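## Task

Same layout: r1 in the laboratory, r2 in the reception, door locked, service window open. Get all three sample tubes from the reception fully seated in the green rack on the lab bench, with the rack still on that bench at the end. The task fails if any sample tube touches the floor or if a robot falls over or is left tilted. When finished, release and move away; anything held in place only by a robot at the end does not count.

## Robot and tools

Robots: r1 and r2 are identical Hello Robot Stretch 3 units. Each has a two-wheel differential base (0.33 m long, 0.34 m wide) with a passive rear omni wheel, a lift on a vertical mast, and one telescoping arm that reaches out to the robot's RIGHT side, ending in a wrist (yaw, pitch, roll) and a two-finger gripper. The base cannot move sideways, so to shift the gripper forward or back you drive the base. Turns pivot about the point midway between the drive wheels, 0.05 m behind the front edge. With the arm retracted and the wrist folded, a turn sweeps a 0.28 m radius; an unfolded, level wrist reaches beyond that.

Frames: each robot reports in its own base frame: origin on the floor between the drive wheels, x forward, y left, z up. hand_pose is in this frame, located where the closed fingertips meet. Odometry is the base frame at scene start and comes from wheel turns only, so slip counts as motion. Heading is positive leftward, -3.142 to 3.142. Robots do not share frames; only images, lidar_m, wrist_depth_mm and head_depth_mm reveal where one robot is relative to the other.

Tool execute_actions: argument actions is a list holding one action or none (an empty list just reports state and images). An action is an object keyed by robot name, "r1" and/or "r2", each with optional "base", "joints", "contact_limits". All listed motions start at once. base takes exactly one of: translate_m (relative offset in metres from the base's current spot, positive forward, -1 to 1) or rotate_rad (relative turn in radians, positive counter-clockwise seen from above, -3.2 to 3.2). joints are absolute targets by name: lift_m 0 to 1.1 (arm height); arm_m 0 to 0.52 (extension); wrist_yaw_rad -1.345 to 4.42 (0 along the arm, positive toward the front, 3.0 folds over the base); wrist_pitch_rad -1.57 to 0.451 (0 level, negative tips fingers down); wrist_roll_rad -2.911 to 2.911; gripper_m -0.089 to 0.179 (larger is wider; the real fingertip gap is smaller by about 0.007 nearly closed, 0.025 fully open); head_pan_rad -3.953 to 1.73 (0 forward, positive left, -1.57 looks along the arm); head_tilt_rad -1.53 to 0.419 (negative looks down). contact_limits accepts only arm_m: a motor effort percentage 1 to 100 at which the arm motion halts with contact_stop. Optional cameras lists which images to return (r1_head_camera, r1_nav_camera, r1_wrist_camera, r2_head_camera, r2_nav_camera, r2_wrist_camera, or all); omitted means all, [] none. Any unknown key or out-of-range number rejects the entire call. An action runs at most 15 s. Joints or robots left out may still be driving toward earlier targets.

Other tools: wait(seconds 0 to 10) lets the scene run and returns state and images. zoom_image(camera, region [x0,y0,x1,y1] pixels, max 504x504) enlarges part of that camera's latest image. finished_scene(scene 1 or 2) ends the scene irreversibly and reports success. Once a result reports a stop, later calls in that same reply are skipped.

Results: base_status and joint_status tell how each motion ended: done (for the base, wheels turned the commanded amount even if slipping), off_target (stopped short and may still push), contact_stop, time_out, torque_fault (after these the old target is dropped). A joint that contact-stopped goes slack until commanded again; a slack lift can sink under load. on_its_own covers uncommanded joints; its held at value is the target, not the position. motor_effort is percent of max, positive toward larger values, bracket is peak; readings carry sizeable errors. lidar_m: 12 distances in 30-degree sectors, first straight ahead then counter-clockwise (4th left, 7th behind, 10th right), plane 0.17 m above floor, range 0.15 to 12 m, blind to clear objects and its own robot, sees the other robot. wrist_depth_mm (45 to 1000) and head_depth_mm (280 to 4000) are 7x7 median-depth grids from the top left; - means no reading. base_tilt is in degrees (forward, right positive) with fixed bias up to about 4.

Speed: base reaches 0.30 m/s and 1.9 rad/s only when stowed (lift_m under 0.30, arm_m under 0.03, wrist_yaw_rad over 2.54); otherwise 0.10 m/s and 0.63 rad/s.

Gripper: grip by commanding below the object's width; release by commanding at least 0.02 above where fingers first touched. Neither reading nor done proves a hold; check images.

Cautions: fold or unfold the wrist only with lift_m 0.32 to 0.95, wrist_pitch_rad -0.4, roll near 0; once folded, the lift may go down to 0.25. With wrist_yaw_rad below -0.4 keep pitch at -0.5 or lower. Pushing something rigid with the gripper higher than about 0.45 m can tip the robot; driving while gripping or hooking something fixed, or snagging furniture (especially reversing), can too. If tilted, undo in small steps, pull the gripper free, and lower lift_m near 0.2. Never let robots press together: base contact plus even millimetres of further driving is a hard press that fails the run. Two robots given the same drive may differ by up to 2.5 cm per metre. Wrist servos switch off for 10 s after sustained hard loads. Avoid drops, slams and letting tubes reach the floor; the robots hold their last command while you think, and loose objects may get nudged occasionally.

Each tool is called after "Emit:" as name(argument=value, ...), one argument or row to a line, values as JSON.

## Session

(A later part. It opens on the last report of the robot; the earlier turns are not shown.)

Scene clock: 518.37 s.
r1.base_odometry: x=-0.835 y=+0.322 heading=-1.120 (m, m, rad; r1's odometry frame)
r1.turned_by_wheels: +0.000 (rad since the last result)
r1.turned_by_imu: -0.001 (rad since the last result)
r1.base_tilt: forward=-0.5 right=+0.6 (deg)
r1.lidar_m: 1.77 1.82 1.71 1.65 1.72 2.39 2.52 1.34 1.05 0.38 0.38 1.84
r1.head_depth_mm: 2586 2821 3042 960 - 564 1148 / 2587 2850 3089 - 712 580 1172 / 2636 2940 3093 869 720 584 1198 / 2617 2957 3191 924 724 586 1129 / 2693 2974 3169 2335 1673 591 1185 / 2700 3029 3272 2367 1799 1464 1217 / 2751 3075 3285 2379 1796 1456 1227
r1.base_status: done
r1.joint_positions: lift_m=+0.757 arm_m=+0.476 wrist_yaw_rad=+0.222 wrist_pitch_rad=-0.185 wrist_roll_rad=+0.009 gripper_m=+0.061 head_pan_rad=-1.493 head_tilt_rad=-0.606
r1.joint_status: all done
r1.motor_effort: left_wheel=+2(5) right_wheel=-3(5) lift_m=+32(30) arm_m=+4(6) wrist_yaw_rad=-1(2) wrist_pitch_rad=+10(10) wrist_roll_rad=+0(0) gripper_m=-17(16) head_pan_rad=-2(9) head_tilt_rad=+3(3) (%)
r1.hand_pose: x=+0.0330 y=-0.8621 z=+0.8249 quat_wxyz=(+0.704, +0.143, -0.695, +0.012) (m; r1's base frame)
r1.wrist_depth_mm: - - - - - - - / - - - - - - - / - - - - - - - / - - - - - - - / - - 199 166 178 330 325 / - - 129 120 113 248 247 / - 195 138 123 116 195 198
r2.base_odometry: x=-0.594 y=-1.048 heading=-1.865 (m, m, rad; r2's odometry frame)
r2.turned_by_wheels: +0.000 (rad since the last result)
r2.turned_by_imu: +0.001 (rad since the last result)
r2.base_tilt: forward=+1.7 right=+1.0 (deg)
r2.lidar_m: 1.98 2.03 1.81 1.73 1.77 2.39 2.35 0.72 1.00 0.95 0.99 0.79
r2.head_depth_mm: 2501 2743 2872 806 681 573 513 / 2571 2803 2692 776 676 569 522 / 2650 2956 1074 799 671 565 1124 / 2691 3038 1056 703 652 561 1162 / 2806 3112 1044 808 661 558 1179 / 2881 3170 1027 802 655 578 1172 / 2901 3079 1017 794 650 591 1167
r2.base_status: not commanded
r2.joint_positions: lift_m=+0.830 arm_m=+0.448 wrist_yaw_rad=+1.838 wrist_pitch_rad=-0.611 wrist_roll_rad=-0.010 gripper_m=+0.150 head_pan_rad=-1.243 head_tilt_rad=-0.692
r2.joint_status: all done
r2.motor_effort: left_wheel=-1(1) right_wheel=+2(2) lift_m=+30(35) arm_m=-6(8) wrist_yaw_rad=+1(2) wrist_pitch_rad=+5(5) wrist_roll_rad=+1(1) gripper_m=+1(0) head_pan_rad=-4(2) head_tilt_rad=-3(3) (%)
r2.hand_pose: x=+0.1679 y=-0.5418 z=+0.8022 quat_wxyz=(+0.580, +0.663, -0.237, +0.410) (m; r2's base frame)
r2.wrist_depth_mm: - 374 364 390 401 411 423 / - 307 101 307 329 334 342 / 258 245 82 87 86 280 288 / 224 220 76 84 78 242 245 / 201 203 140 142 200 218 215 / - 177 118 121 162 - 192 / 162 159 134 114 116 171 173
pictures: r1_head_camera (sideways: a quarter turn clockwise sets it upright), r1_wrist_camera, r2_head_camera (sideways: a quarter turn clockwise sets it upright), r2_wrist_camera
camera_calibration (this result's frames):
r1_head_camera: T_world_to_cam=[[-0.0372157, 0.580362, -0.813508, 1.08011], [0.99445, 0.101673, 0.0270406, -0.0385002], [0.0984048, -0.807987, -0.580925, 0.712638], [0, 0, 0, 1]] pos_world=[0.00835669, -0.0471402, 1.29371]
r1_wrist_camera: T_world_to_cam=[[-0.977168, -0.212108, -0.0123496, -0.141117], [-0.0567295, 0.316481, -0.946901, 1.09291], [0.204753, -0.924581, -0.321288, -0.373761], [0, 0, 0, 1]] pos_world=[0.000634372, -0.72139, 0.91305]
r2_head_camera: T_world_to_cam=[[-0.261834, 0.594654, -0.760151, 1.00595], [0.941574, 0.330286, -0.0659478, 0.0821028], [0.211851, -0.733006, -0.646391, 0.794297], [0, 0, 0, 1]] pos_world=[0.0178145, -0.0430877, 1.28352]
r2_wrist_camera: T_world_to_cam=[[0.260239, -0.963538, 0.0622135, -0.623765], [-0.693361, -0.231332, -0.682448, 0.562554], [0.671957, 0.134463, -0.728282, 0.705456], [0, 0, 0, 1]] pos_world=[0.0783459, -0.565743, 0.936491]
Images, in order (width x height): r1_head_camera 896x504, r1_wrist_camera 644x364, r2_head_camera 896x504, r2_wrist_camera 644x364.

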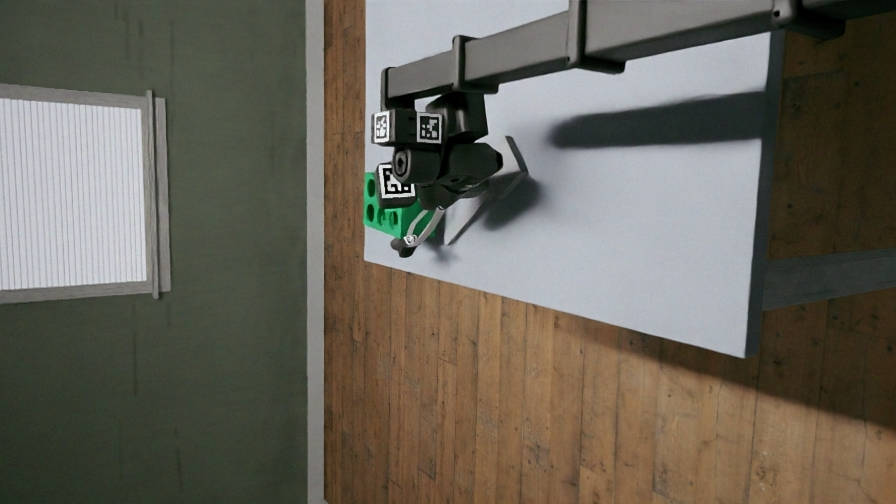

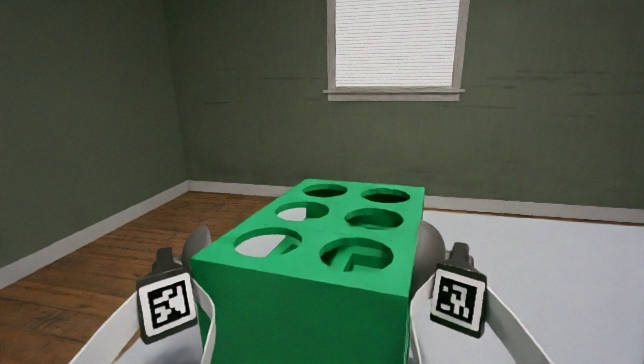

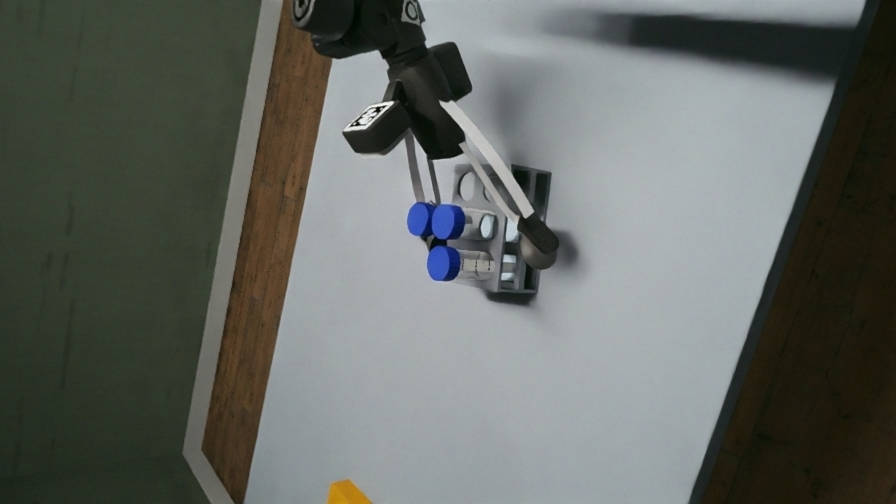

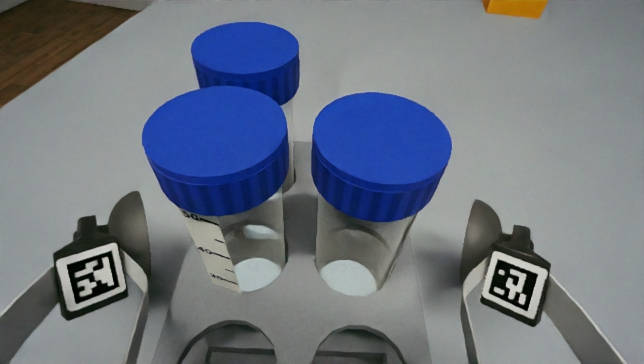

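Emit:
execute_actions(
  actions=[
    {"r1": {"joints": {"lift_m": 0.738}}, "r2": {"joints": {"gripper_m": 0.068}}},
  ],
  cameras=["r1_head_camera", "r1_wrist_camera", "r2_head_camera", "r2_wrist_camera"],
)

Scene clock: 529.73 s.
r1.base_odometry: x=-0.835 y=+0.322 heading=-1.120 (m, m, rad; r1's odometry frame)
r1.turned_by_wheels: +0.000 (rad since the last result)
r1.turned_by_imu: +0.000 (rad since the last result)
r1.base_tilt: forward=-0.6 right=+0.5 (deg)
r1.lidar_m: 1.77 1.82 1.71 1.66 1.72 2.38 2.53 1.34 1.05 0.38 0.38 1.83
r1.head_depth_mm: 2546 2828 3049 936 - 563 1158 / 2577 2862 3071 - 712 581 1173 / 2602 2958 3180 887 719 583 1200 / 2630 2982 3215 916 723 588 1127 / 2684 2982 3197 2339 1681 591 1190 / 2720 3010 3246 2366 1792 1442 1224 / 2717 3034 3315 2373 1803 1462 1221
r1.base_status: not commanded
r1.joint_positions: lift_m=+0.738 arm_m=+0.476 wrist_yaw_rad=+0.222 wrist_pitch_rad=-0.185 wrist_roll_rad=+0.009 gripper_m=+0.061 head_pan_rad=-1.493 head_tilt_rad=-0.606
r1.joint_status: all done
r1.motor_effort: left_wheel=+2(2) right_wheel=-3(3) lift_m=+32(29) arm_m=+4(4) wrist_yaw_rad=-2(1) wrist_pitch_rad=+10(10) wrist_roll_rad=+0(0) gripper_m=-17(17) head_pan_rad=-2(3) head_tilt_rad=+4(4) (%)
r1.hand_pose: x=+0.0330 y=-0.8621 z=+0.8060 quat_wxyz=(+0.704, +0.143, -0.695, +0.012) (m; r1's base frame)
r1.wrist_depth_mm: - - - - - - - / - - - - - - - / - - - - - - - / - - - 249 - - - / - - 189 165 177 286 286 / - - 129 120 114 216 216 / - 170 138 123 116 170 173
r2.base_odometry: x=-0.594 y=-1.048 heading=-1.865 (m, m, rad; r2's odometry frame)
r2.turned_by_wheels: +0.000 (rad since the last result)
r2.turned_by_imu: +0.001 (rad since the last result)
r2.base_tilt: forward=+1.7 right=+1.0 (deg)
r2.lidar_m: 1.97 2.03 1.81 1.73 1.78 2.38 2.34 0.72 1.00 0.96 0.99 0.80
r2.head_depth_mm: 2493 2748 2896 808 680 575 515 / 2548 2843 2662 779 677 570 523 / 2664 2920 1072 812 670 565 1126 / 2705 3045 1057 697 665 562 1167 / 2805 3064 1041 809 661 560 1184 / 2884 3162 1027 801 658 580 1169 / 2941 3139 1016 795 652 591 1168
r2.base_status: not commanded
r2.joint_positions: lift_m=+0.830 arm_m=+0.448 wrist_yaw_rad=+1.839 wrist_pitch_rad=-0.584 wrist_roll_rad=-0.008 gripper_m=+0.069 head_pan_rad=-1.243 head_tilt_rad=-0.692
r2.joint_status: all done
r2.motor_effort: left_wheel=-1(3) right_wheel=+4(6) lift_m=+30(30) arm_m=-6(7) wrist_yaw_rad=+1(2) wrist_pitch_rad=-8(12) wrist_roll_rad=+0(1) gripper_m=-10(87) head_pan_rad=-2(3) head_tilt_rad=-2(2) (%)
r2.hand_pose: x=+0.1721 y=-0.5403 z=+0.8076 quat_wxyz=(+0.574, +0.660, -0.246, +0.418) (m; r2's base frame)
r2.wrist_depth_mm: - - 413 424 440 433 464 / - 327 113 331 351 359 366 / 273 275 91 96 97 299 303 / 235 234 80 87 83 253 256 / 206 214 98 146 138 221 225 / 184 183 122 130 144 200 198 / - 168 118 117 130 175 178
pictures: r1_head_camera (sideways: a quarter turn clockwise sets it upright), r1_wrist_camera, r2_head_camera (sideways: a quarter turn clockwise sets it upright), r2_wrist_camera
camera_calibration (this result's frames):
r1_head_camera: T_world_to_cam=[[-0.0372155, 0.580362, -0.813508, 1.08011], [0.99445, 0.101672, 0.0270406, -0.0385002], [0.0984046, -0.807987, -0.580925, 0.712638], [0, 0, 0, 1]] pos_world=[0.00835668, -0.0471402, 1.29371]
r1_wrist_camera: T_world_to_cam=[[-0.977169, -0.212105, -0.0123499, -0.141349], [-0.0567264, 0.316473, -0.946904, 1.07492], [0.204751, -0.924584, -0.32128, -0.379873], [0, 0, 0, 1]] pos_world=[0.000633998, -0.72139, 0.894059]
r2_head_camera: T_world_to_cam=[[-0.261819, 0.594661, -0.760151, 1.00595], [0.941583, 0.330262, -0.0659478, 0.0821027], [0.211832, -0.733011, -0.646391, 0.794297], [0, 0, 0, 1]] pos_world=[0.0178134, -0.043088, 1.28352]
r2_wrist_camera: T_world_to_cam=[[0.258738, -0.964073, 0.0601452, -0.622154], [-0.675674, -0.225132, -0.701983, 0.585539], [0.690304, 0.140992, -0.709649, 0.691664], [0, 0, 0, 1]] pos_world=[0.0791503, -0.565498, 0.939297]
Images, in order (width x height): r1_head_camera 896x504, r1_wrist_camera 644x364, r2_head_camera 896x504, r2_wrist_camera 644x364.

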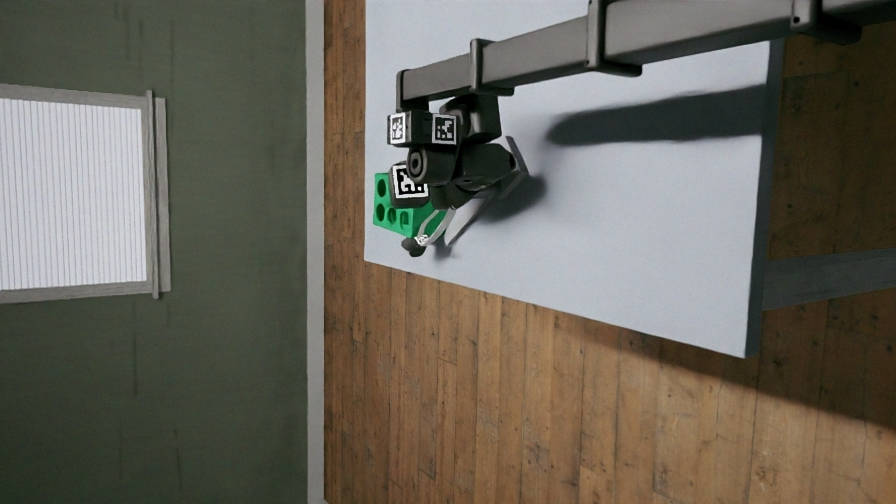

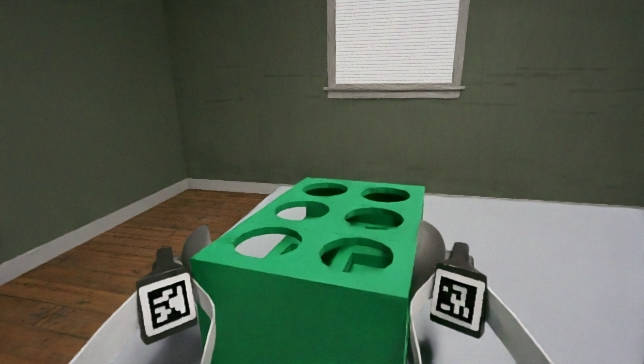

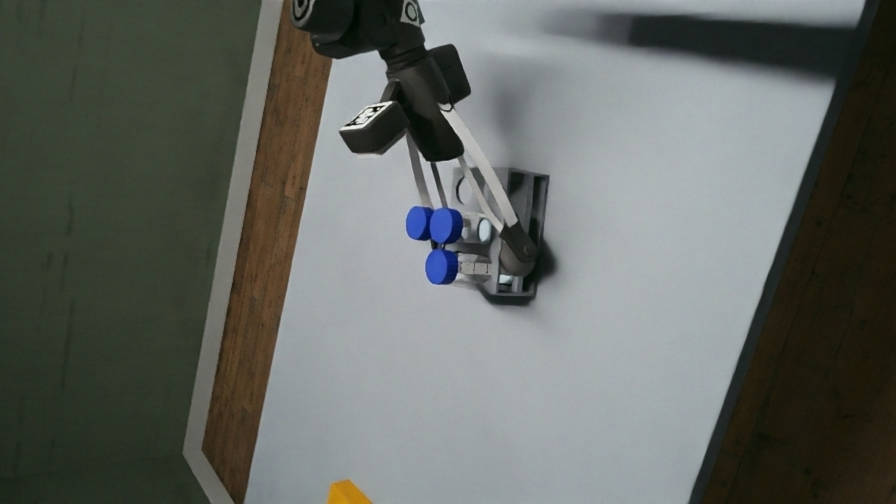

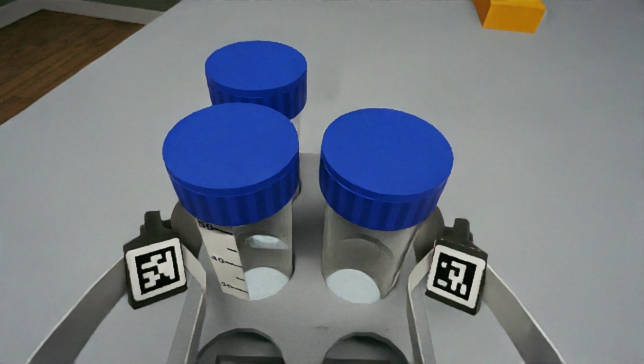

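Emit:
zoom_image(
  camera="r2_head_camera",
  region=[380, 130, 600, 320],
)

Emit:
zoom_image(
  camera="r1_head_camera",
  region=[340, 100, 560, 290],
)

Region (380, 130, 600, 320) of r2_head_camera's 896x504 image, scaled by 2.291, with more detail than that image has; it fills the top 435 rows of this view, and the rest is white.

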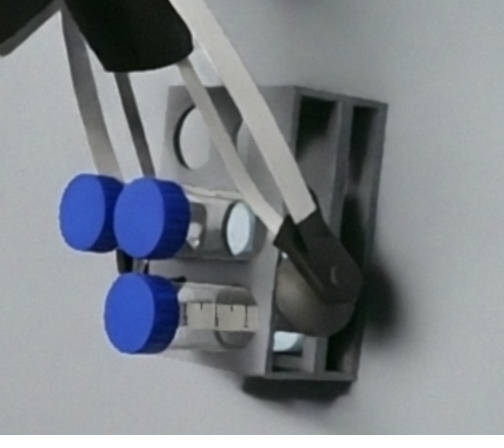

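Region (340, 100, 560, 290) of r1_head_camera's 896x504 image, scaled by 2.291, with more detail than that image has; it fills the top 435 rows of this view, and the rest is white.

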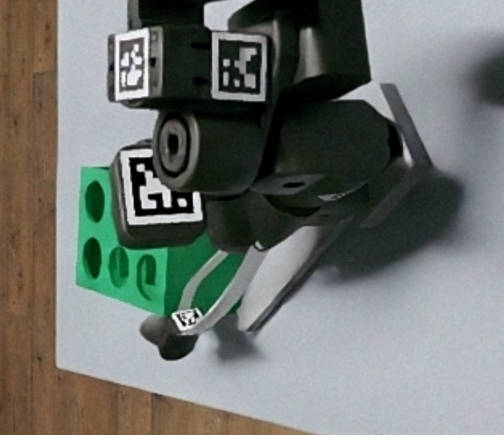

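Emit:
execute_actions(
  actions=[
    {"r1": {"joints": {"lift_m": 0.731}}, "r2": {"joints": {"gripper_m": 0.058}}},
  ],
  cameras=[],
)

Emit:
execute_actions(
  actions=[
    {"r1": {"joints": {"gripper_m": 0.125}}, "r2": {"joints": {"lift_m": 0.865}}},
  ],
  cameras=["r1_head_camera", "r1_wrist_camera", "r2_head_camera", "r2_wrist_camera"],
)

Scene clock: 538.67 s.
r1.base_odometry: x=-0.835 y=+0.322 heading=-1.120 (m, m, rad; r1's odometry frame)
r1.turned_by_wheels: +0.000 (rad since the last result)
r1.turned_by_imu: +0.000 (rad since the last result)
r1.base_tilt: forward=-0.6 right=+0.5 (deg)
r1.lidar_m: 1.78 1.82 1.71 1.66 1.72 2.38 2.53 1.34 1.05 0.38 0.38 1.84
r1.head_depth_mm: 2588 2836 3039 958 755 - 1152 / 2566 2853 3093 - 713 579 1174 / 2617 2929 3115 923 718 582 1202 / 2645 2930 3140 918 724 586 1131 / 2690 3003 3170 2341 1669 590 1185 / 2722 3048 3263 2374 1800 1448 1217 / 2774 3042 3304 2404 1820 1469 1230
r1.base_status: not commanded
r1.joint_positions: lift_m=+0.731 arm_m=+0.476 wrist_yaw_rad=+0.222 wrist_pitch_rad=-0.167 wrist_roll_rad=+0.009 gripper_m=+0.061 head_pan_rad=-1.493 head_tilt_rad=-0.606
r1.joint_status: all done
r1.motor_effort: left_wheel=+2(2) right_wheel=-3(3) lift_m=+29(28) arm_m=+4(5) wrist_yaw_rad=-1(1) wrist_pitch_rad=+5(10) wrist_roll_rad=+0(0) gripper_m=-17(17) head_pan_rad=-2(2) head_tilt_rad=+3(4) (%)
r1.hand_pose: x=+0.0332 y=-0.8633 z=+0.8034 quat_wxyz=(+0.704, +0.137, -0.696, +0.018) (m; r1's base frame)
r1.wrist_depth_mm: - - - - - - - / - - - - - - - / - - - - - - - / - - - 249 - - - / - - 227 165 177 288 284 / - - 129 120 113 215 213 / - 167 138 123 116 167 170
r2.base_odometry: x=-0.594 y=-1.048 heading=-1.865 (m, m, rad; r2's odometry frame)
r2.turned_by_wheels: +0.000 (rad since the last result)
r2.turned_by_imu: +0.001 (rad since the last result)
r2.base_tilt: forward=+1.7 right=+1.1 (deg)
r2.lidar_m: 1.97 2.03 1.81 1.73 1.78 2.38 2.35 0.72 1.00 0.96 0.99 0.80
r2.head_depth_mm: 2475 2748 2885 811 683 573 515 / 2528 2825 2653 779 675 570 524 / 2642 2926 1075 813 671 566 1129 / 2747 3003 1054 697 664 563 1160 / 2793 3047 1047 810 661 559 1185 / 2872 3072 1032 803 658 580 1176 / 2904 3121 1019 797 652 590 1166
r2.base_status: not commanded
r2.joint_positions: lift_m=+0.830 arm_m=+0.448 wrist_yaw_rad=+1.839 wrist_pitch_rad=-0.584 wrist_roll_rad=-0.007 gripper_m=+0.059 head_pan_rad=-1.243 head_tilt_rad=-0.692
r2.joint_status: all done
r2.motor_effort: left_wheel=-2(1) right_wheel=+4(4) lift_m=+31(30) arm_m=-7(6) wrist_yaw_rad=+0(0) wrist_pitch_rad=-9(8) wrist_roll_rad=+0(0) gripper_m=-14(57) head_pan_rad=-3(4) head_tilt_rad=-2(2) (%)
r2.hand_pose: x=+0.1721 y=-0.5403 z=+0.8076 quat_wxyz=(+0.574, +0.660, -0.246, +0.418) (m; r2's base frame)
r2.wrist_depth_mm: - - 414 427 441 431 469 / - 328 113 331 351 358 366 / 274 274 91 96 97 295 301 / 235 234 80 87 83 254 257 / 207 213 98 146 138 222 225 / 185 182 122 130 145 201 199 / - 167 118 117 130 176 178
pictures: none
No camera images: the call's "cameras" was empty. Leave "cameras" out to get every camera's image.

Scene clock: 539.80 s.
r1.base_odometry: x=-0.835 y=+0.322 heading=-1.120 (m, m, rad; r1's odometry frame)
r1.turned_by_wheels: +0.000 (rad since the last result)
r1.turned_by_imu: +0.000 (rad since the last result)
r1.base_tilt: forward=-0.6 right=+0.6 (deg)
r1.lidar_m: 1.77 1.81 1.71 1.65 1.73 2.38 2.52 1.35 1.05 0.38 0.38 1.83
r1.head_depth_mm: 2566 2838 3022 955 755 - 1153 / 2592 2881 3055 - 712 580 1173 / 2633 2923 3155 925 719 584 1197 / 2643 2946 3147 917 726 586 1128 / 2674 3023 3198 2328 1674 591 1186 / 2712 2977 3226 2349 1794 1449 1220 / 2739 3016 3284 2370 1814 1466 1230
r1.base_status: not commanded
r1.joint_positions: lift_m=+0.731 arm_m=+0.476 wrist_yaw_rad=+0.222 wrist_pitch_rad=-0.167 wrist_roll_rad=+0.009 gripper_m=+0.125 head_pan_rad=-1.493 head_tilt_rad=-0.606
r1.joint_status: all done
r1.motor_effort: left_wheel=+2(2) right_wheel=-3(3) lift_m=+30(30) arm_m=+4(4) wrist_yaw_rad=-1(2) wrist_pitch_rad=+5(5) wrist_roll_rad=+0(0) gripper_m=+2(84) head_pan_rad=-3(3) head_tilt_rad=+3(3) (%)
r1.hand_pose: x=+0.0332 y=-0.8633 z=+0.8034 quat_wxyz=(+0.704, +0.137, -0.696, +0.018) (m; r1's base frame)
r1.wrist_depth_mm: - - - - - - - / - - - - - - - / - - - - - - - / - - - 245 - - - / - - 275 165 184 288 285 / - - 131 120 126 225 212 / - 167 139 124 138 164 169
r2.base_odometry: x=-0.594 y=-1.048 heading=-1.865 (m, m, rad; r2's odometry frame)
r2.turned_by_wheels: +0.000 (rad since the last result)
r2.turned_by_imu: +0.000 (rad since the last result)
r2.base_tilt: forward=+1.7 right=+1.0 (deg)
r2.lidar_m: 1.97 2.04 1.81 1.73 1.78 2.38 2.34 0.72 1.00 0.96 0.98 0.80
r2.head_depth_mm: 2512 2778 2780 812 681 573 513 / 2543 2841 2751 792 675 569 523 / 2615 2946 1068 718 671 567 1123 / 2740 3061 1053 684 665 564 1161 / 2775 3081 1043 810 661 560 1185 / 2893 3134 1031 802 656 579 1168 / 2882 3088 1018 794 653 591 1161
r2.base_status: not commanded
r2.joint_positions: lift_m=+0.865 arm_m=+0.448 wrist_yaw_rad=+1.839 wrist_pitch_rad=-0.624 wrist_roll_rad=-0.007 gripper_m=+0.059 head_pan_rad=-1.243 head_tilt_rad=-0.692
r2.joint_status: all done
r2.motor_effort: left_wheel=-2(3) right_wheel=+2(4) lift_m=+41(43) arm_m=-7(6) wrist_yaw_rad=+1(0) wrist_pitch_rad=+12(12) wrist_roll_rad=+0(0) gripper_m=-12(14) head_pan_rad=-3(3) head_tilt_rad=-2(3) (%)
r2.hand_pose: x=+0.1657 y=-0.5421 z=+0.8343 quat_wxyz=(+0.582, +0.665, -0.233, +0.406) (m; r2's base frame)
r2.wrist_depth_mm: - - 440 449 459 452 492 / - 358 99 357 379 387 393 / 310 306 93 309 322 328 335 / 263 261 82 83 84 283 287 / 235 231 75 78 77 250 254 / 211 - 124 131 80 225 227 / 195 192 122 122 146 201 204
pictures: r1_head_camera (sideways: a quarter turn clockwise sets it upright), r1_wrist_camera, r2_head_camera (sideways: a quarter turn clockwise sets it upright), r2_wrist_camera
camera_calibration (this result's frames):
r1_head_camera: T_world_to_cam=[[-0.0372152, 0.580362, -0.813508, 1.08011], [0.99445, 0.101672, 0.0270406, -0.0385002], [0.0984042, -0.807987, -0.580925, 0.712638], [0, 0, 0, 1]] pos_world=[0.00835665, -0.0471402, 1.29371]
r1_wrist_camera: T_world_to_cam=[[-0.977117, -0.212342, -0.0123905, -0.141544], [-0.0531483, 0.300143, -0.952413, 1.06308], [0.205956, -0.92996, -0.30456, -0.39996], [0, 0, 0, 1]] pos_world=[0.000570398, -0.721077, 0.888922]
r2_head_camera: T_world_to_cam=[[-0.261818, 0.594661, -0.760151, 1.00595], [0.941583, 0.330261, -0.0659478, 0.0821027], [0.211831, -0.733012, -0.646391, 0.794297], [0, 0, 0, 1]] pos_world=[0.0178133, -0.043088, 1.28352]
r2_wrist_camera: T_world_to_cam=[[0.260837, -0.963517, 0.0599907, -0.623717], [-0.702404, -0.232046, -0.672892, 0.575978], [0.662264, 0.133377, -0.737304, 0.73887], [0, 0, 0, 1]] pos_world=[0.0779306, -0.565857, 0.96976]
Images, in order (width x height): r1_head_camera 896x504, r1_wrist_camera 644x364, r2_head_camera 896x504, r2_wrist_camera 644x364.

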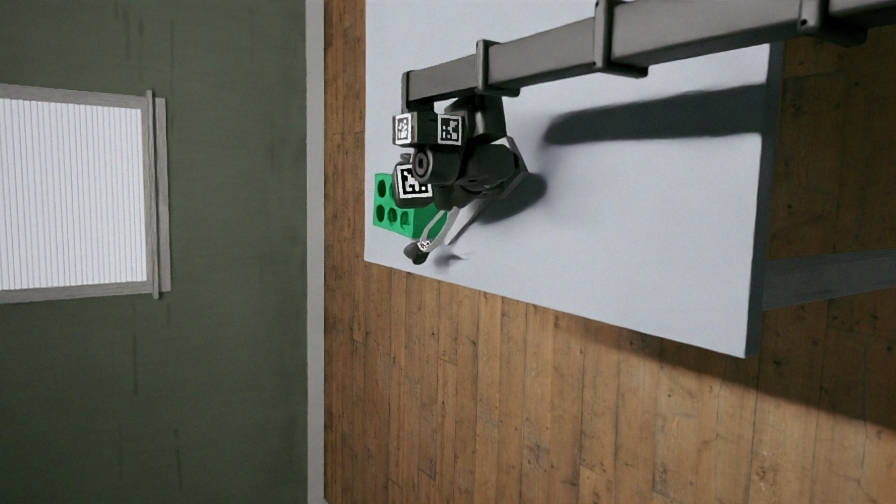

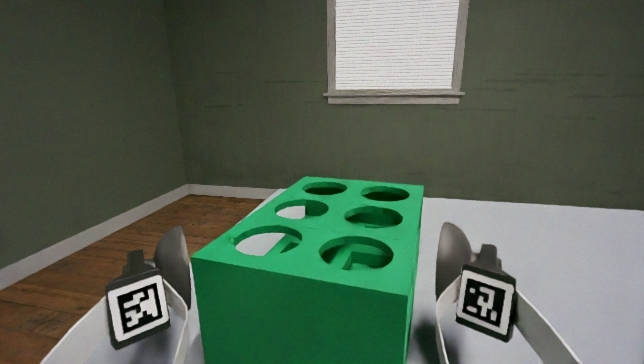

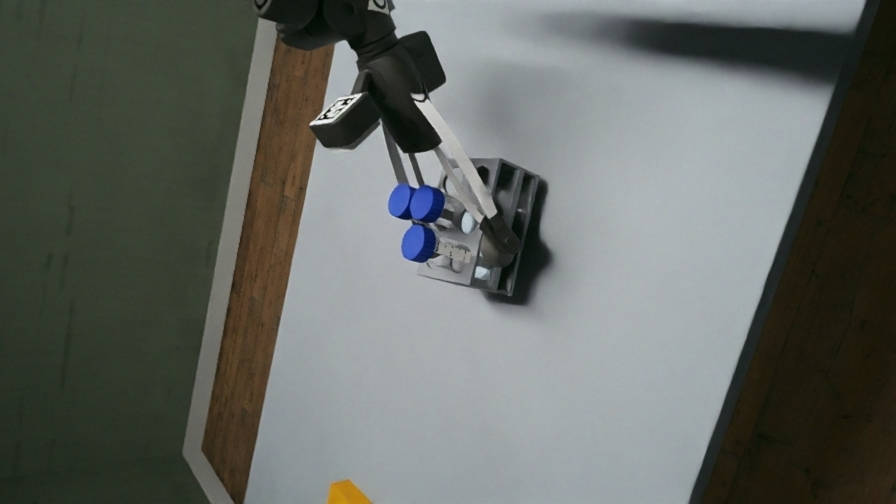

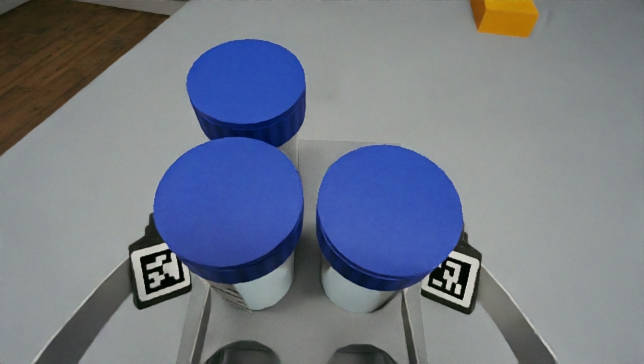

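Emit:
execute_actions(
  actions=[
    {"r1": {"joints": {"arm_m": 0.40, "lift_m": 0.80}}, "r2": {"joints": {"lift_m": 0.84}}},
  ],
  cameras=["r2_head_camera", "r2_wrist_camera"],
)

Scene clock: 579.90 s.
r1.base_odometry: x=-0.835 y=+0.322 heading=-1.120 (m, m, rad; r1's odometry frame)
r1.turned_by_wheels: +0.000 (rad since the last result)
r1.turned_by_imu: +0.000 (rad since the last result)
r1.base_tilt: forward=-0.6 right=+0.6 (deg)
r1.lidar_m: 1.77 1.81 1.71 1.65 1.72 2.38 2.53 1.34 1.05 0.38 0.38 1.84
r1.head_depth_mm: 2566 2853 3096 996 - 563 1162 / 2577 2905 3081 - 715 580 1167 / 2611 2933 3080 - 717 584 1193 / 2659 2952 3153 918 725 588 1126 / 2674 2965 3235 2339 1664 589 1193 / 2717 2976 3302 2367 1790 1461 1218 / 2710 3037 3270 2388 1824 1469 1226
r1.base_status: not commanded
r1.joint_positions: lift_m=+0.800 arm_m=+0.400 wrist_yaw_rad=+0.222 wrist_pitch_rad=-0.169 wrist_roll_rad=+0.009 gripper_m=+0.125 head_pan_rad=-1.493 head_tilt_rad=-0.606
r1.joint_status: all done
r1.motor_effort: left_wheel=+2(2) right_wheel=-3(3) lift_m=+36(36) arm_m=-4(3) wrist_yaw_rad=-2(2) wrist_pitch_rad=+5(5) wrist_roll_rad=+0(0) gripper_m=+1(1) head_pan_rad=-3(2) head_tilt_rad=+4(3) (%)
r1.hand_pose: x=+0.0332 y=-0.7877 z=+0.8718 quat_wxyz=(+0.704, +0.137, -0.696, +0.018) (m; r1's base frame)
r1.wrist_depth_mm: - - - - - - - / - - - - - - - / - - - - - - - / - - - - - - - / - - - 422 447 - - / - - - 244 301 349 328 / - - 267 219 244 254 262
r2.base_odometry: x=-0.594 y=-1.048 heading=-1.865 (m, m, rad; r2's odometry frame)
r2.turned_by_wheels: +0.000 (rad since the last result)
r2.turned_by_imu: +0.001 (rad since the last result)
r2.base_tilt: forward=+1.7 right=+1.0 (deg)
r2.lidar_m: 1.98 2.03 1.82 1.73 1.78 2.38 2.34 0.72 1.00 0.96 0.99 0.80
r2.head_depth_mm: 2501 2756 2882 808 680 573 514 / 2569 2907 2742 782 677 569 522 / 2628 2964 1075 802 671 566 1129 / 2713 3009 1049 720 664 564 1164 / 2775 3108 1046 811 662 558 1169 / 2933 3121 1033 802 659 580 1166 / 2881 3085 1019 796 651 590 1166
r2.base_status: not commanded
r2.joint_positions: lift_m=+0.840 arm_m=+0.448 wrist_yaw_rad=+1.839 wrist_pitch_rad=-0.620 wrist_roll_rad=-0.007 gripper_m=+0.059 head_pan_rad=-1.243 head_tilt_rad=-0.692
r2.joint_status: all done
r2.motor_effort: left_wheel=-1(2) right_wheel=+2(2) lift_m=+30(37) arm_m=-6(6) wrist_yaw_rad=+0(1) wrist_pitch_rad=+10(12) wrist_roll_rad=+0(0) gripper_m=-12(12) head_pan_rad=-3(3) head_tilt_rad=-2(2) (%)
r2.hand_pose: x=+0.1663 y=-0.5419 z=+0.8104 quat_wxyz=(+0.581, +0.665, -0.234, +0.407) (m; r2's base frame)
r2.wrist_depth_mm: - 405 395 406 415 422 436 / - 318 107 320 340 345 352 / 268 270 91 271 285 292 297 / 235 231 80 84 83 250 256 / 209 209 80 137 77 222 224 / 187 - 124 152 148 199 200 / - 171 118 119 123 179 180
pictures: r2_head_camera (sideways: a quarter turn clockwise sets it upright), r2_wrist_camera
camera_calibration (this result's frames):
r2_head_camera: T_world_to_cam=[[-0.261818, 0.594661, -0.760151, 1.00595], [0.941583, 0.33026, -0.0659478, 0.0821027], [0.211831, -0.733012, -0.646391, 0.794297], [0, 0, 0, 1]] pos_world=[0.0178133, -0.043088, 1.28352]
r2_wrist_camera: T_world_to_cam=[[0.260614, -0.963579, 0.0599682, -0.62226], [-0.700009, -0.231374, -0.675613, 0.562533], [0.664882, 0.134096, -0.734813, 0.718771], [0, 0, 0, 1]] pos_world=[0.0780502, -0.565825, 0.945533]
Images, in order (width x height): r2_head_camera 896x504, r2_wrist_camera 644x364.

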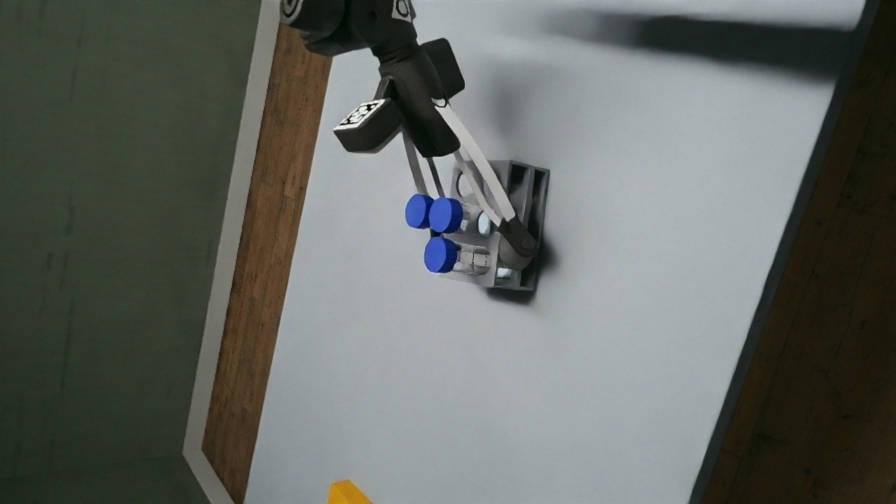

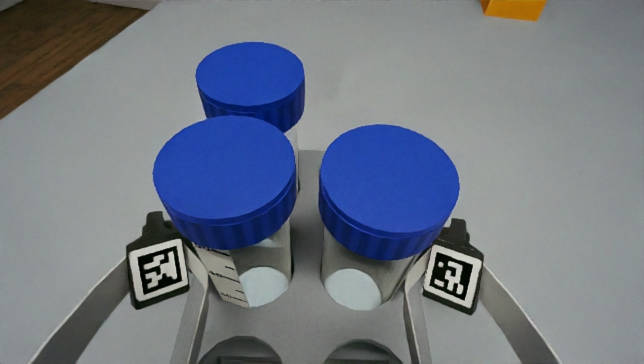

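Emit:
execute_actions(
  actions=[
    {"r1": {"base": {"translate_m": 0.2}, "joints": {"arm_m": 0.2, "lift_m": 0.9, "wrist_yaw_rad": 0.0, "wrist_pitch_rad": 0.0, "gripper_m": 0.09}}, "r2": {"base": {"translate_m": -0.17}, "joints": {"lift_m": 0.837, "arm_m": 0.52, "wrist_yaw_rad": 2.3, "head_pan_rad": -1.5, "head_tilt_rad": -0.8}}},
  ],
  cameras=["r2_head_camera", "r2_wrist_camera"],
)

Scene clock: 589.23 s.
r1.base_odometry: x=-0.748 y=+0.142 heading=-1.120 (m, m, rad; r1's odometry frame)
r1.turned_by_wheels: +0.000 (rad since the last result)
r1.turned_by_imu: +0.000 (rad since the last result)
r1.base_tilt: forward=-0.5 right=+0.5 (deg)
r1.lidar_m: 1.57 1.62 1.71 1.65 1.72 2.37 1.54 1.43 0.38 0.38 2.21 1.63
r1.head_depth_mm: 2583 2837 2996 - 664 577 1162 / 2581 2894 3125 - 669 580 716 / 2660 2901 3163 - 1696 1425 1198 / 2650 2948 3148 2323 1779 1423 1202 / 2701 2982 3220 2345 1783 1437 1210 / 2744 3023 3283 2373 1795 1449 1224 / 2764 3072 3261 2415 1797 1469 1223
r1.base_status: done
r1.joint_positions: lift_m=+0.900 arm_m=+0.200 wrist_yaw_rad=+0.001 wrist_pitch_rad=-0.024 wrist_roll_rad=+0.009 gripper_m=+0.090 head_pan_rad=-1.493 head_tilt_rad=-0.606
r1.joint_status: all done
r1.motor_effort: left_wheel=+2(6) right_wheel=-3(3) lift_m=+36(34) arm_m=-3(3) wrist_yaw_rad=-1(4) wrist_pitch_rad=+7(8) wrist_roll_rad=+0(0) gripper_m=+0(83) head_pan_rad=-2(4) head_tilt_rad=+4(3) (%)
r1.hand_pose: x=-0.0211 y=-0.6008 z=+1.0085 quat_wxyz=(+0.704, +0.009, -0.710, -0.008) (m; r1's base frame)
r1.wrist_depth_mm: - - - - - - - / - - - - - - - / - - - - - - - / - - - - - - - / - - - - - - - / - - - - 681 684 669 / - - - - 461 494 498
r2.base_odometry: x=-0.545 y=-0.886 heading=-1.865 (m, m, rad; r2's odometry frame)
r2.turned_by_wheels: +0.000 (rad since the last result)
r2.turned_by_imu: +0.001 (rad since the last result)
r2.base_tilt: forward=+1.7 right=+1.0 (deg)
r2.lidar_m: 2.15 2.21 1.80 1.72 1.74 2.26 2.18 0.57 1.00 0.96 0.99 0.96
r2.head_depth_mm: 2587 2819 - - - 573 1165 / 2604 2670 915 742 611 571 1154 / 2650 2829 872 736 619 568 1153 / 2667 2805 843 708 615 563 1146 / 2659 2761 884 670 610 1227 1145 / 2715 2762 881 699 605 1211 1131 / 2709 2694 871 711 601 1208 1127
r2.base_status: done
r2.joint_positions: lift_m=+0.837 arm_m=+0.520 wrist_yaw_rad=+2.297 wrist_pitch_rad=-0.615 wrist_roll_rad=-0.007 gripper_m=+0.059 head_pan_rad=-1.493 head_tilt_rad=-0.790
r2.joint_status: all done
r2.motor_effort: left_wheel=-1(3) right_wheel=+2(3) lift_m=+29(30) arm_m=+5(6) wrist_yaw_rad=+2(3) wrist_pitch_rad=+7(9) wrist_roll_rad=+0(0) gripper_m=-14(12) head_pan_rad=-2(16) head_tilt_rad=-4(11) (%)
r2.hand_pose: x=+0.1249 y=-0.5350 z=+0.8084 quat_wxyz=(+0.472, +0.700, -0.079, +0.530) (m; r2's base frame)
r2.wrist_depth_mm: - - - 403 415 427 433 / - 318 111 317 335 343 352 / 270 269 92 114 97 288 294 / 231 229 80 85 83 249 254 / 206 207 84 143 85 220 223 / 185 - 124 151 144 197 198 / - 169 119 118 122 177 179
pictures: r2_head_camera (sideways: a quarter turn clockwise sets it upright), r2_wrist_camera
camera_calibration (this result's frames):
r2_head_camera: T_world_to_cam=[[-0.112056, 0.71195, -0.693232, 0.917827], [0.993527, 0.0933666, -0.0647085, 0.080164], [0.0186556, -0.695996, -0.717804, 0.88836], [0, 0, 0, 1]] pos_world=[0.00662977, -0.0426369, 1.27912]
r2_wrist_camera: T_world_to_cam=[[0.659381, -0.749415, 0.0599468, -0.539897], [-0.523034, -0.514549, -0.679467, 0.363375], [0.540048, 0.416674, -0.731253, 0.907796], [0, 0, 0, 1]] pos_world=[0.0558019, -0.595887, 0.943095]
Images, in order (width x height): r2_head_camera 896x504, r2_wrist_camera 644x364.

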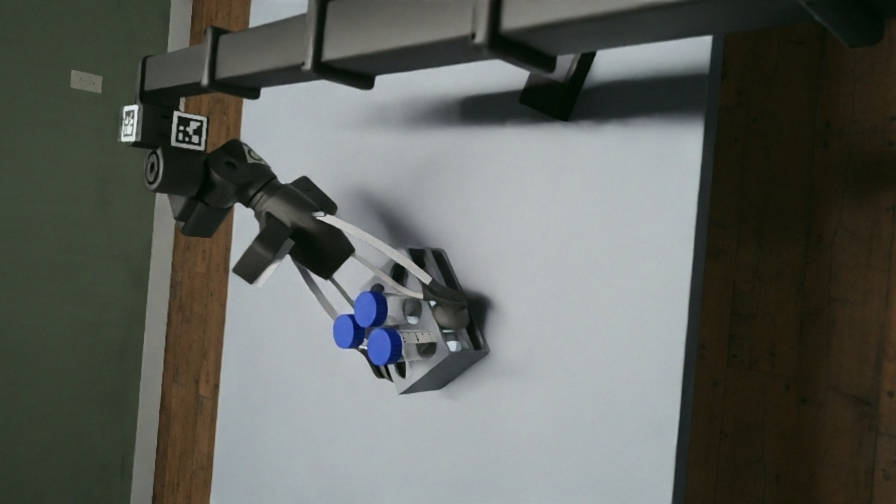

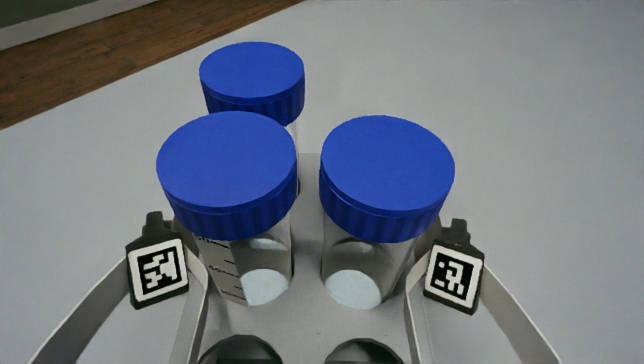

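Emit:
execute_actions(
  actions=[
    {"r1": {"base": {"translate_m": 0.35}, "joints": {"arm_m": 0.1, "head_pan_rad": -0.6, "head_tilt_rad": -0.3}}, "r2": {"base": {"translate_m": -0.3}, "joints": {"head_pan_rad": -1.75, "head_tilt_rad": -0.85}}},
  ],
  cameras=["r2_head_camera", "r2_wrist_camera", "r2_nav_camera"],
)

Scene clock: 607.07 s.
r1.base_odometry: x=-0.595 y=-0.173 heading=-1.119 (m, m, rad; r1's odometry frame)
r1.turned_by_wheels: +0.000 (rad since the last result)
r1.turned_by_imu: +0.000 (rad since the last result)
r1.base_tilt: forward=-0.6 right=+0.5 (deg)
r1.lidar_m: 1.22 1.27 1.70 1.65 1.71 2.37 1.88 0.57 1.10 3.08 1.72 1.26
r1.head_depth_mm: 1569 1679 1804 1910 2115 1870 1454 / 1459 - - 1732 1877 1877 1478 / 1351 - - 1582 1715 1784 1470 / 1271 - - 1515 1568 1672 1470 / 1184 - - 1419 1447 1533 1486 / 1103 1161 1206 1273 1342 1411 1447 / 1043 1090 1138 1190 1252 1326 1382
r1.base_status: done
r1.joint_positions: lift_m=+0.900 arm_m=+0.100 wrist_yaw_rad=+0.001 wrist_pitch_rad=-0.024 wrist_roll_rad=+0.009 gripper_m=+0.090 head_pan_rad=-0.607 head_tilt_rad=-0.310
r1.joint_status: all done
r1.motor_effort: left_wheel=+2(6) right_wheel=-3(4) lift_m=+36(36) arm_m=-3(3) wrist_yaw_rad=-1(1) wrist_pitch_rad=+7(6) wrist_roll_rad=+0(0) gripper_m=+1(1) head_pan_rad=+3(39) head_tilt_rad=+6(30) (%)
r1.hand_pose: x=-0.0211 y=-0.5008 z=+1.0085 quat_wxyz=(+0.704, +0.009, -0.710, -0.008) (m; r1's base frame)
r1.wrist_depth_mm: - - - - - - - / - - - - - - - / - - - - - - - / - - - - - - - / - - - - - - - / - - - - - 753 603 / - - - - - - 512
r2.base_odometry: x=-0.457 y=-0.599 heading=-1.865 (m, m, rad; r2's odometry frame)
r2.turned_by_wheels: +0.000 (rad since the last result)
r2.turned_by_imu: +0.000 (rad since the last result)
r2.base_tilt: forward=+1.7 right=+1.1 (deg)
r2.lidar_m: 1.25 2.51 1.79 1.69 1.74 1.93 1.88 1.93 0.37 0.97 1.00 1.26
r2.head_depth_mm: 2904 2655 2114 1756 1543 - - / 2880 2609 2095 - - - 1134 / 2828 2653 - 671 597 905 1120 / 2734 1008 810 694 595 1271 1136 / 2683 1002 823 687 588 1242 1124 / 2666 1020 778 675 574 1235 1120 / 2621 1013 664 646 581 1209 1118
r2.base_status: done
r2.joint_positions: lift_m=+0.837 arm_m=+0.520 wrist_yaw_rad=+2.297 wrist_pitch_rad=-0.615 wrist_roll_rad=-0.007 gripper_m=+0.059 head_pan_rad=-1.743 head_tilt_rad=-0.839
r2.joint_status: all done
r2.motor_effort: left_wheel=-1(5) right_wheel=+1(5) lift_m=+29(29) arm_m=+5(5) wrist_yaw_rad=+2(2) wrist_pitch_rad=+7(7) wrist_roll_rad=+0(0) gripper_m=-13(12) head_pan_rad=-3(15) head_tilt_rad=-4(8) (%)
r2.hand_pose: x=+0.1249 y=-0.5350 z=+0.8084 quat_wxyz=(+0.472, +0.700, -0.079, +0.530) (m; r2's base frame)
r2.wrist_depth_mm: - - - 403 414 426 436 / - - 111 321 334 346 354 / 274 269 92 118 97 290 293 / 205 208 80 86 83 249 255 / 198 208 84 143 85 220 223 / 185 - 124 152 144 197 198 / - 170 119 118 121 176 179
pictures: r2_head_camera (sideways: a quarter turn clockwise sets it upright), r2_nav_camera (sideways: a quarter turn counterclockwise sets it upright), r2_wrist_camera
camera_calibration (this result's frames):
r2_head_camera: T_world_to_cam=[[0.0731792, 0.75025, -0.657092, 0.869604], [0.986296, -0.152126, -0.0638516, 0.0790885], [-0.147866, -0.643415, -0.751101, 0.932678], [0, 0, 0, 1]] pos_world=[-0.00373049, -0.0402892, 1.277]
r2_nav_camera: T_world_to_cam=[[-0.142921, -0.72976, 0.668599, -0.827525], [-0.979842, 0.199595, 0.00840001, 0.0526757], [-0.139579, -0.653921, -0.743576, 0.920451], [0, 0, 0, 1]] pos_world=[0.0618188, -0.0125058, 1.23726]
r2_wrist_camera: T_world_to_cam=[[0.659394, -0.749403, 0.0599467, -0.539889], [-0.523025, -0.514558, -0.679467, 0.363369], [0.540041, 0.416683, -0.731253, 0.907802], [0, 0, 0, 1]] pos_world=[0.0558007, -0.595886, 0.943095]
Images, in order (width x height): r2_head_camera 896x504, r2_nav_camera 672x504, r2_wrist_camera 644x364.

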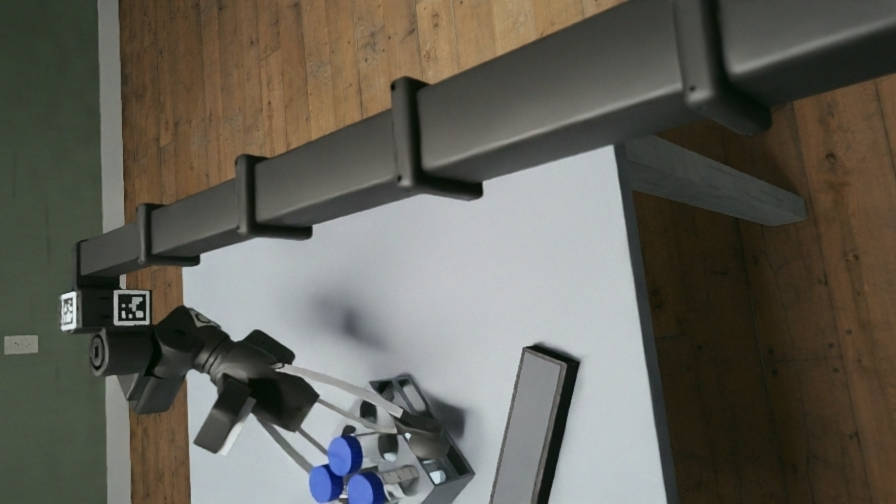

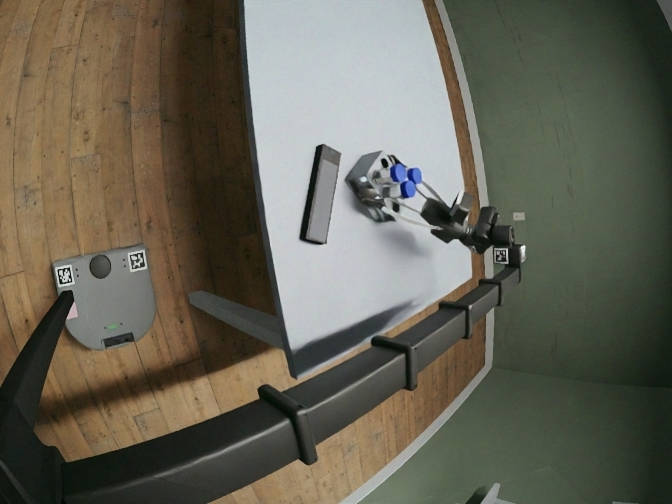

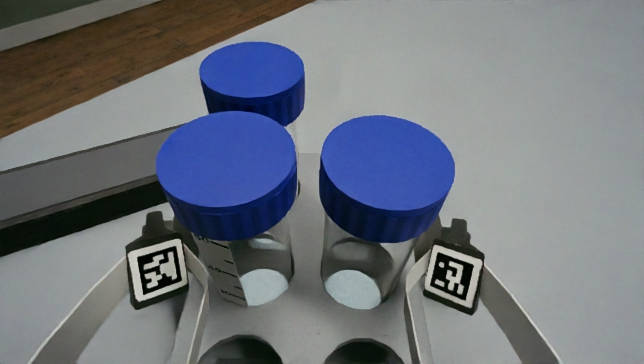

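Emit:
execute_actions(
  actions=[
    {"r1": {"base": {"translate_m": 0.2}}, "r2": {"base": {"translate_m": -0.1}, "joints": {"wrist_yaw_rad": 3.14, "head_pan_rad": -1.35, "head_tilt_rad": -0.95}}},
  ],
  cameras=["r2_head_camera", "r2_wrist_camera", "r2_nav_camera"],
)

Scene clock: 621.03 s.
r1.base_odometry: x=-0.508 y=-0.353 heading=-1.119 (m, m, rad; r1's odometry frame)
r1.turned_by_wheels: +0.000 (rad since the last result)
r1.turned_by_imu: +0.000 (rad since the last result)
r1.base_tilt: forward=-0.6 right=+0.5 (deg)
r1.lidar_m: 1.02 1.07 1.44 1.64 1.71 2.37 2.07 0.73 1.20 3.09 1.44 1.06
r1.head_depth_mm: 1323 3541 1659 1597 1737 1797 1474 / 1226 3952 - 1390 1565 1678 1465 / 1206 - - 1370 1419 1529 1481 / 1325 - - 1377 1303 1376 1420 / 1081 - - 1134 1208 1277 1352 / 916 958 1011 1054 1118 1177 1247 / 865 907 943 989 1045 1098 1157
r1.base_status: done
r1.joint_positions: lift_m=+0.900 arm_m=+0.100 wrist_yaw_rad=+0.001 wrist_pitch_rad=-0.024 wrist_roll_rad=+0.009 gripper_m=+0.090 head_pan_rad=-0.607 head_tilt_rad=-0.310
r1.joint_status: not commanded
r1.motor_effort: left_wheel=+2(5) right_wheel=-3(4) lift_m=+36(36) arm_m=-3(3) wrist_yaw_rad=-1(1) wrist_pitch_rad=+7(6) wrist_roll_rad=+0(0) gripper_m=+1(0) head_pan_rad=+4(3) head_tilt_rad=+5(6) (%)
r1.hand_pose: x=-0.0211 y=-0.5008 z=+1.0085 quat_wxyz=(+0.704, +0.009, -0.710, -0.008) (m; r1's base frame)
r1.wrist_depth_mm: - - - - - - - / - - - - - - - / - - - - - - - / - - - - - - - / - - - - - - - / - - - - - - 769 / - - - - - - 781
r2.base_odometry: x=-0.428 y=-0.503 heading=-1.866 (m, m, rad; r2's odometry frame)
r2.turned_by_wheels: +0.000 (rad since the last result)
r2.turned_by_imu: +0.001 (rad since the last result)
r2.base_tilt: forward=+1.7 right=+1.1 (deg)
r2.lidar_m: 1.34 2.51 1.79 1.68 1.74 1.83 1.78 1.83 0.34 0.33 1.00 1.34
r2.head_depth_mm: 2560 988 799 677 601 1252 1124 / 2654 926 621 619 585 1222 1120 / 2654 886 740 626 592 1179 1134 / 2642 877 735 634 1308 1229 1135 / 2612 868 732 609 1298 1220 1106 / 2595 863 726 620 1313 1211 1105 / 1042 852 718 622 1329 1203 1091
r2.base_status: done
r2.joint_positions: lift_m=+0.837 arm_m=+0.520 wrist_yaw_rad=+3.137 wrist_pitch_rad=-0.615 wrist_roll_rad=-0.007 gripper_m=+0.059 head_pan_rad=-1.357 head_tilt_rad=-0.938
r2.joint_status: all done
r2.motor_effort: left_wheel=-1(4) right_wheel=+1(6) lift_m=+29(29) arm_m=+5(5) wrist_yaw_rad=+2(3) wrist_pitch_rad=+7(7) wrist_roll_rad=+0(0) gripper_m=-13(12) head_pan_rad=+3(21) head_tilt_rad=-4(11) (%)
r2.hand_pose: x=-0.0203 y=-0.4692 z=+0.8084 quat_wxyz=(+0.215, +0.672, +0.213, +0.676) (m; r2's base frame)
r2.wrist_depth_mm: - - - - - - - / - - 111 - - - - / - - 92 117 97 280 296 / - 249 80 86 83 237 229 / - 219 84 143 84 220 223 / 961 - 124 151 152 198 199 / 867 169 119 118 122 177 180
pictures: r2_head_camera (sideways: a quarter turn clockwise sets it upright), r2_nav_camera (sideways: a quarter turn counterclockwise sets it upright), r2_wrist_camera
camera_calibration (this result's frames):
r2_head_camera: T_world_to_cam=[[-0.227582, 0.782426, -0.579669, 0.770562], [0.969704, 0.236372, -0.061663, 0.0763324], [0.0887705, -0.576141, -0.812516, 1.01109], [0, 0, 0, 1]] pos_world=[0.0115915, -0.038421, 1.2729]
r2_nav_camera: T_world_to_cam=[[0.155506, -0.790843, 0.591933, -0.729454], [-0.982704, -0.184843, 0.0112087, 0.0490378], [0.10055, -0.583438, -0.805909, 1.00004], [0, 0, 0, 1]] pos_world=[0.0610702, 0.0156407, 1.23718]
r2_wrist_camera: T_world_to_cam=[[0.998159, -0.00917972, 0.0599514, -0.0407029], [0.0340697, -0.732915, -0.679467, 0.230161], [0.0501766, 0.680259, -0.731253, 1.0725], [0, 0, 0, 1]] pos_world=[-0.0210279, -0.561262, 0.943095]
Images, in order (width x height): r2_head_camera 896x504, r2_nav_camera 672x504, r2_wrist_camera 644x364.

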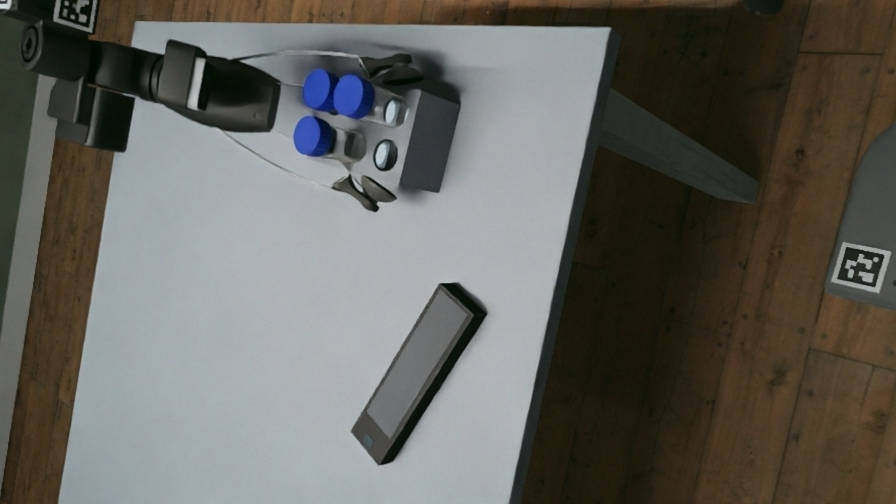

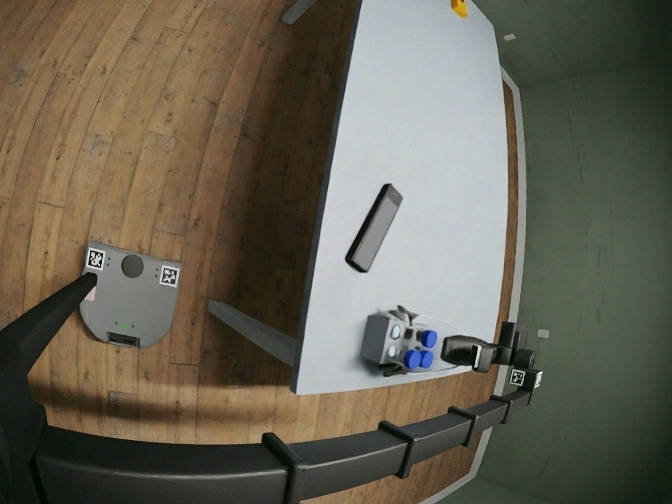

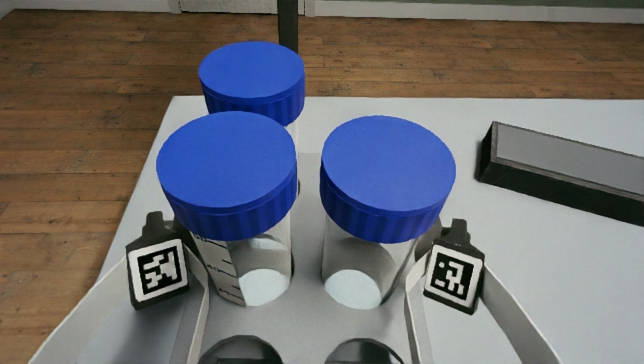

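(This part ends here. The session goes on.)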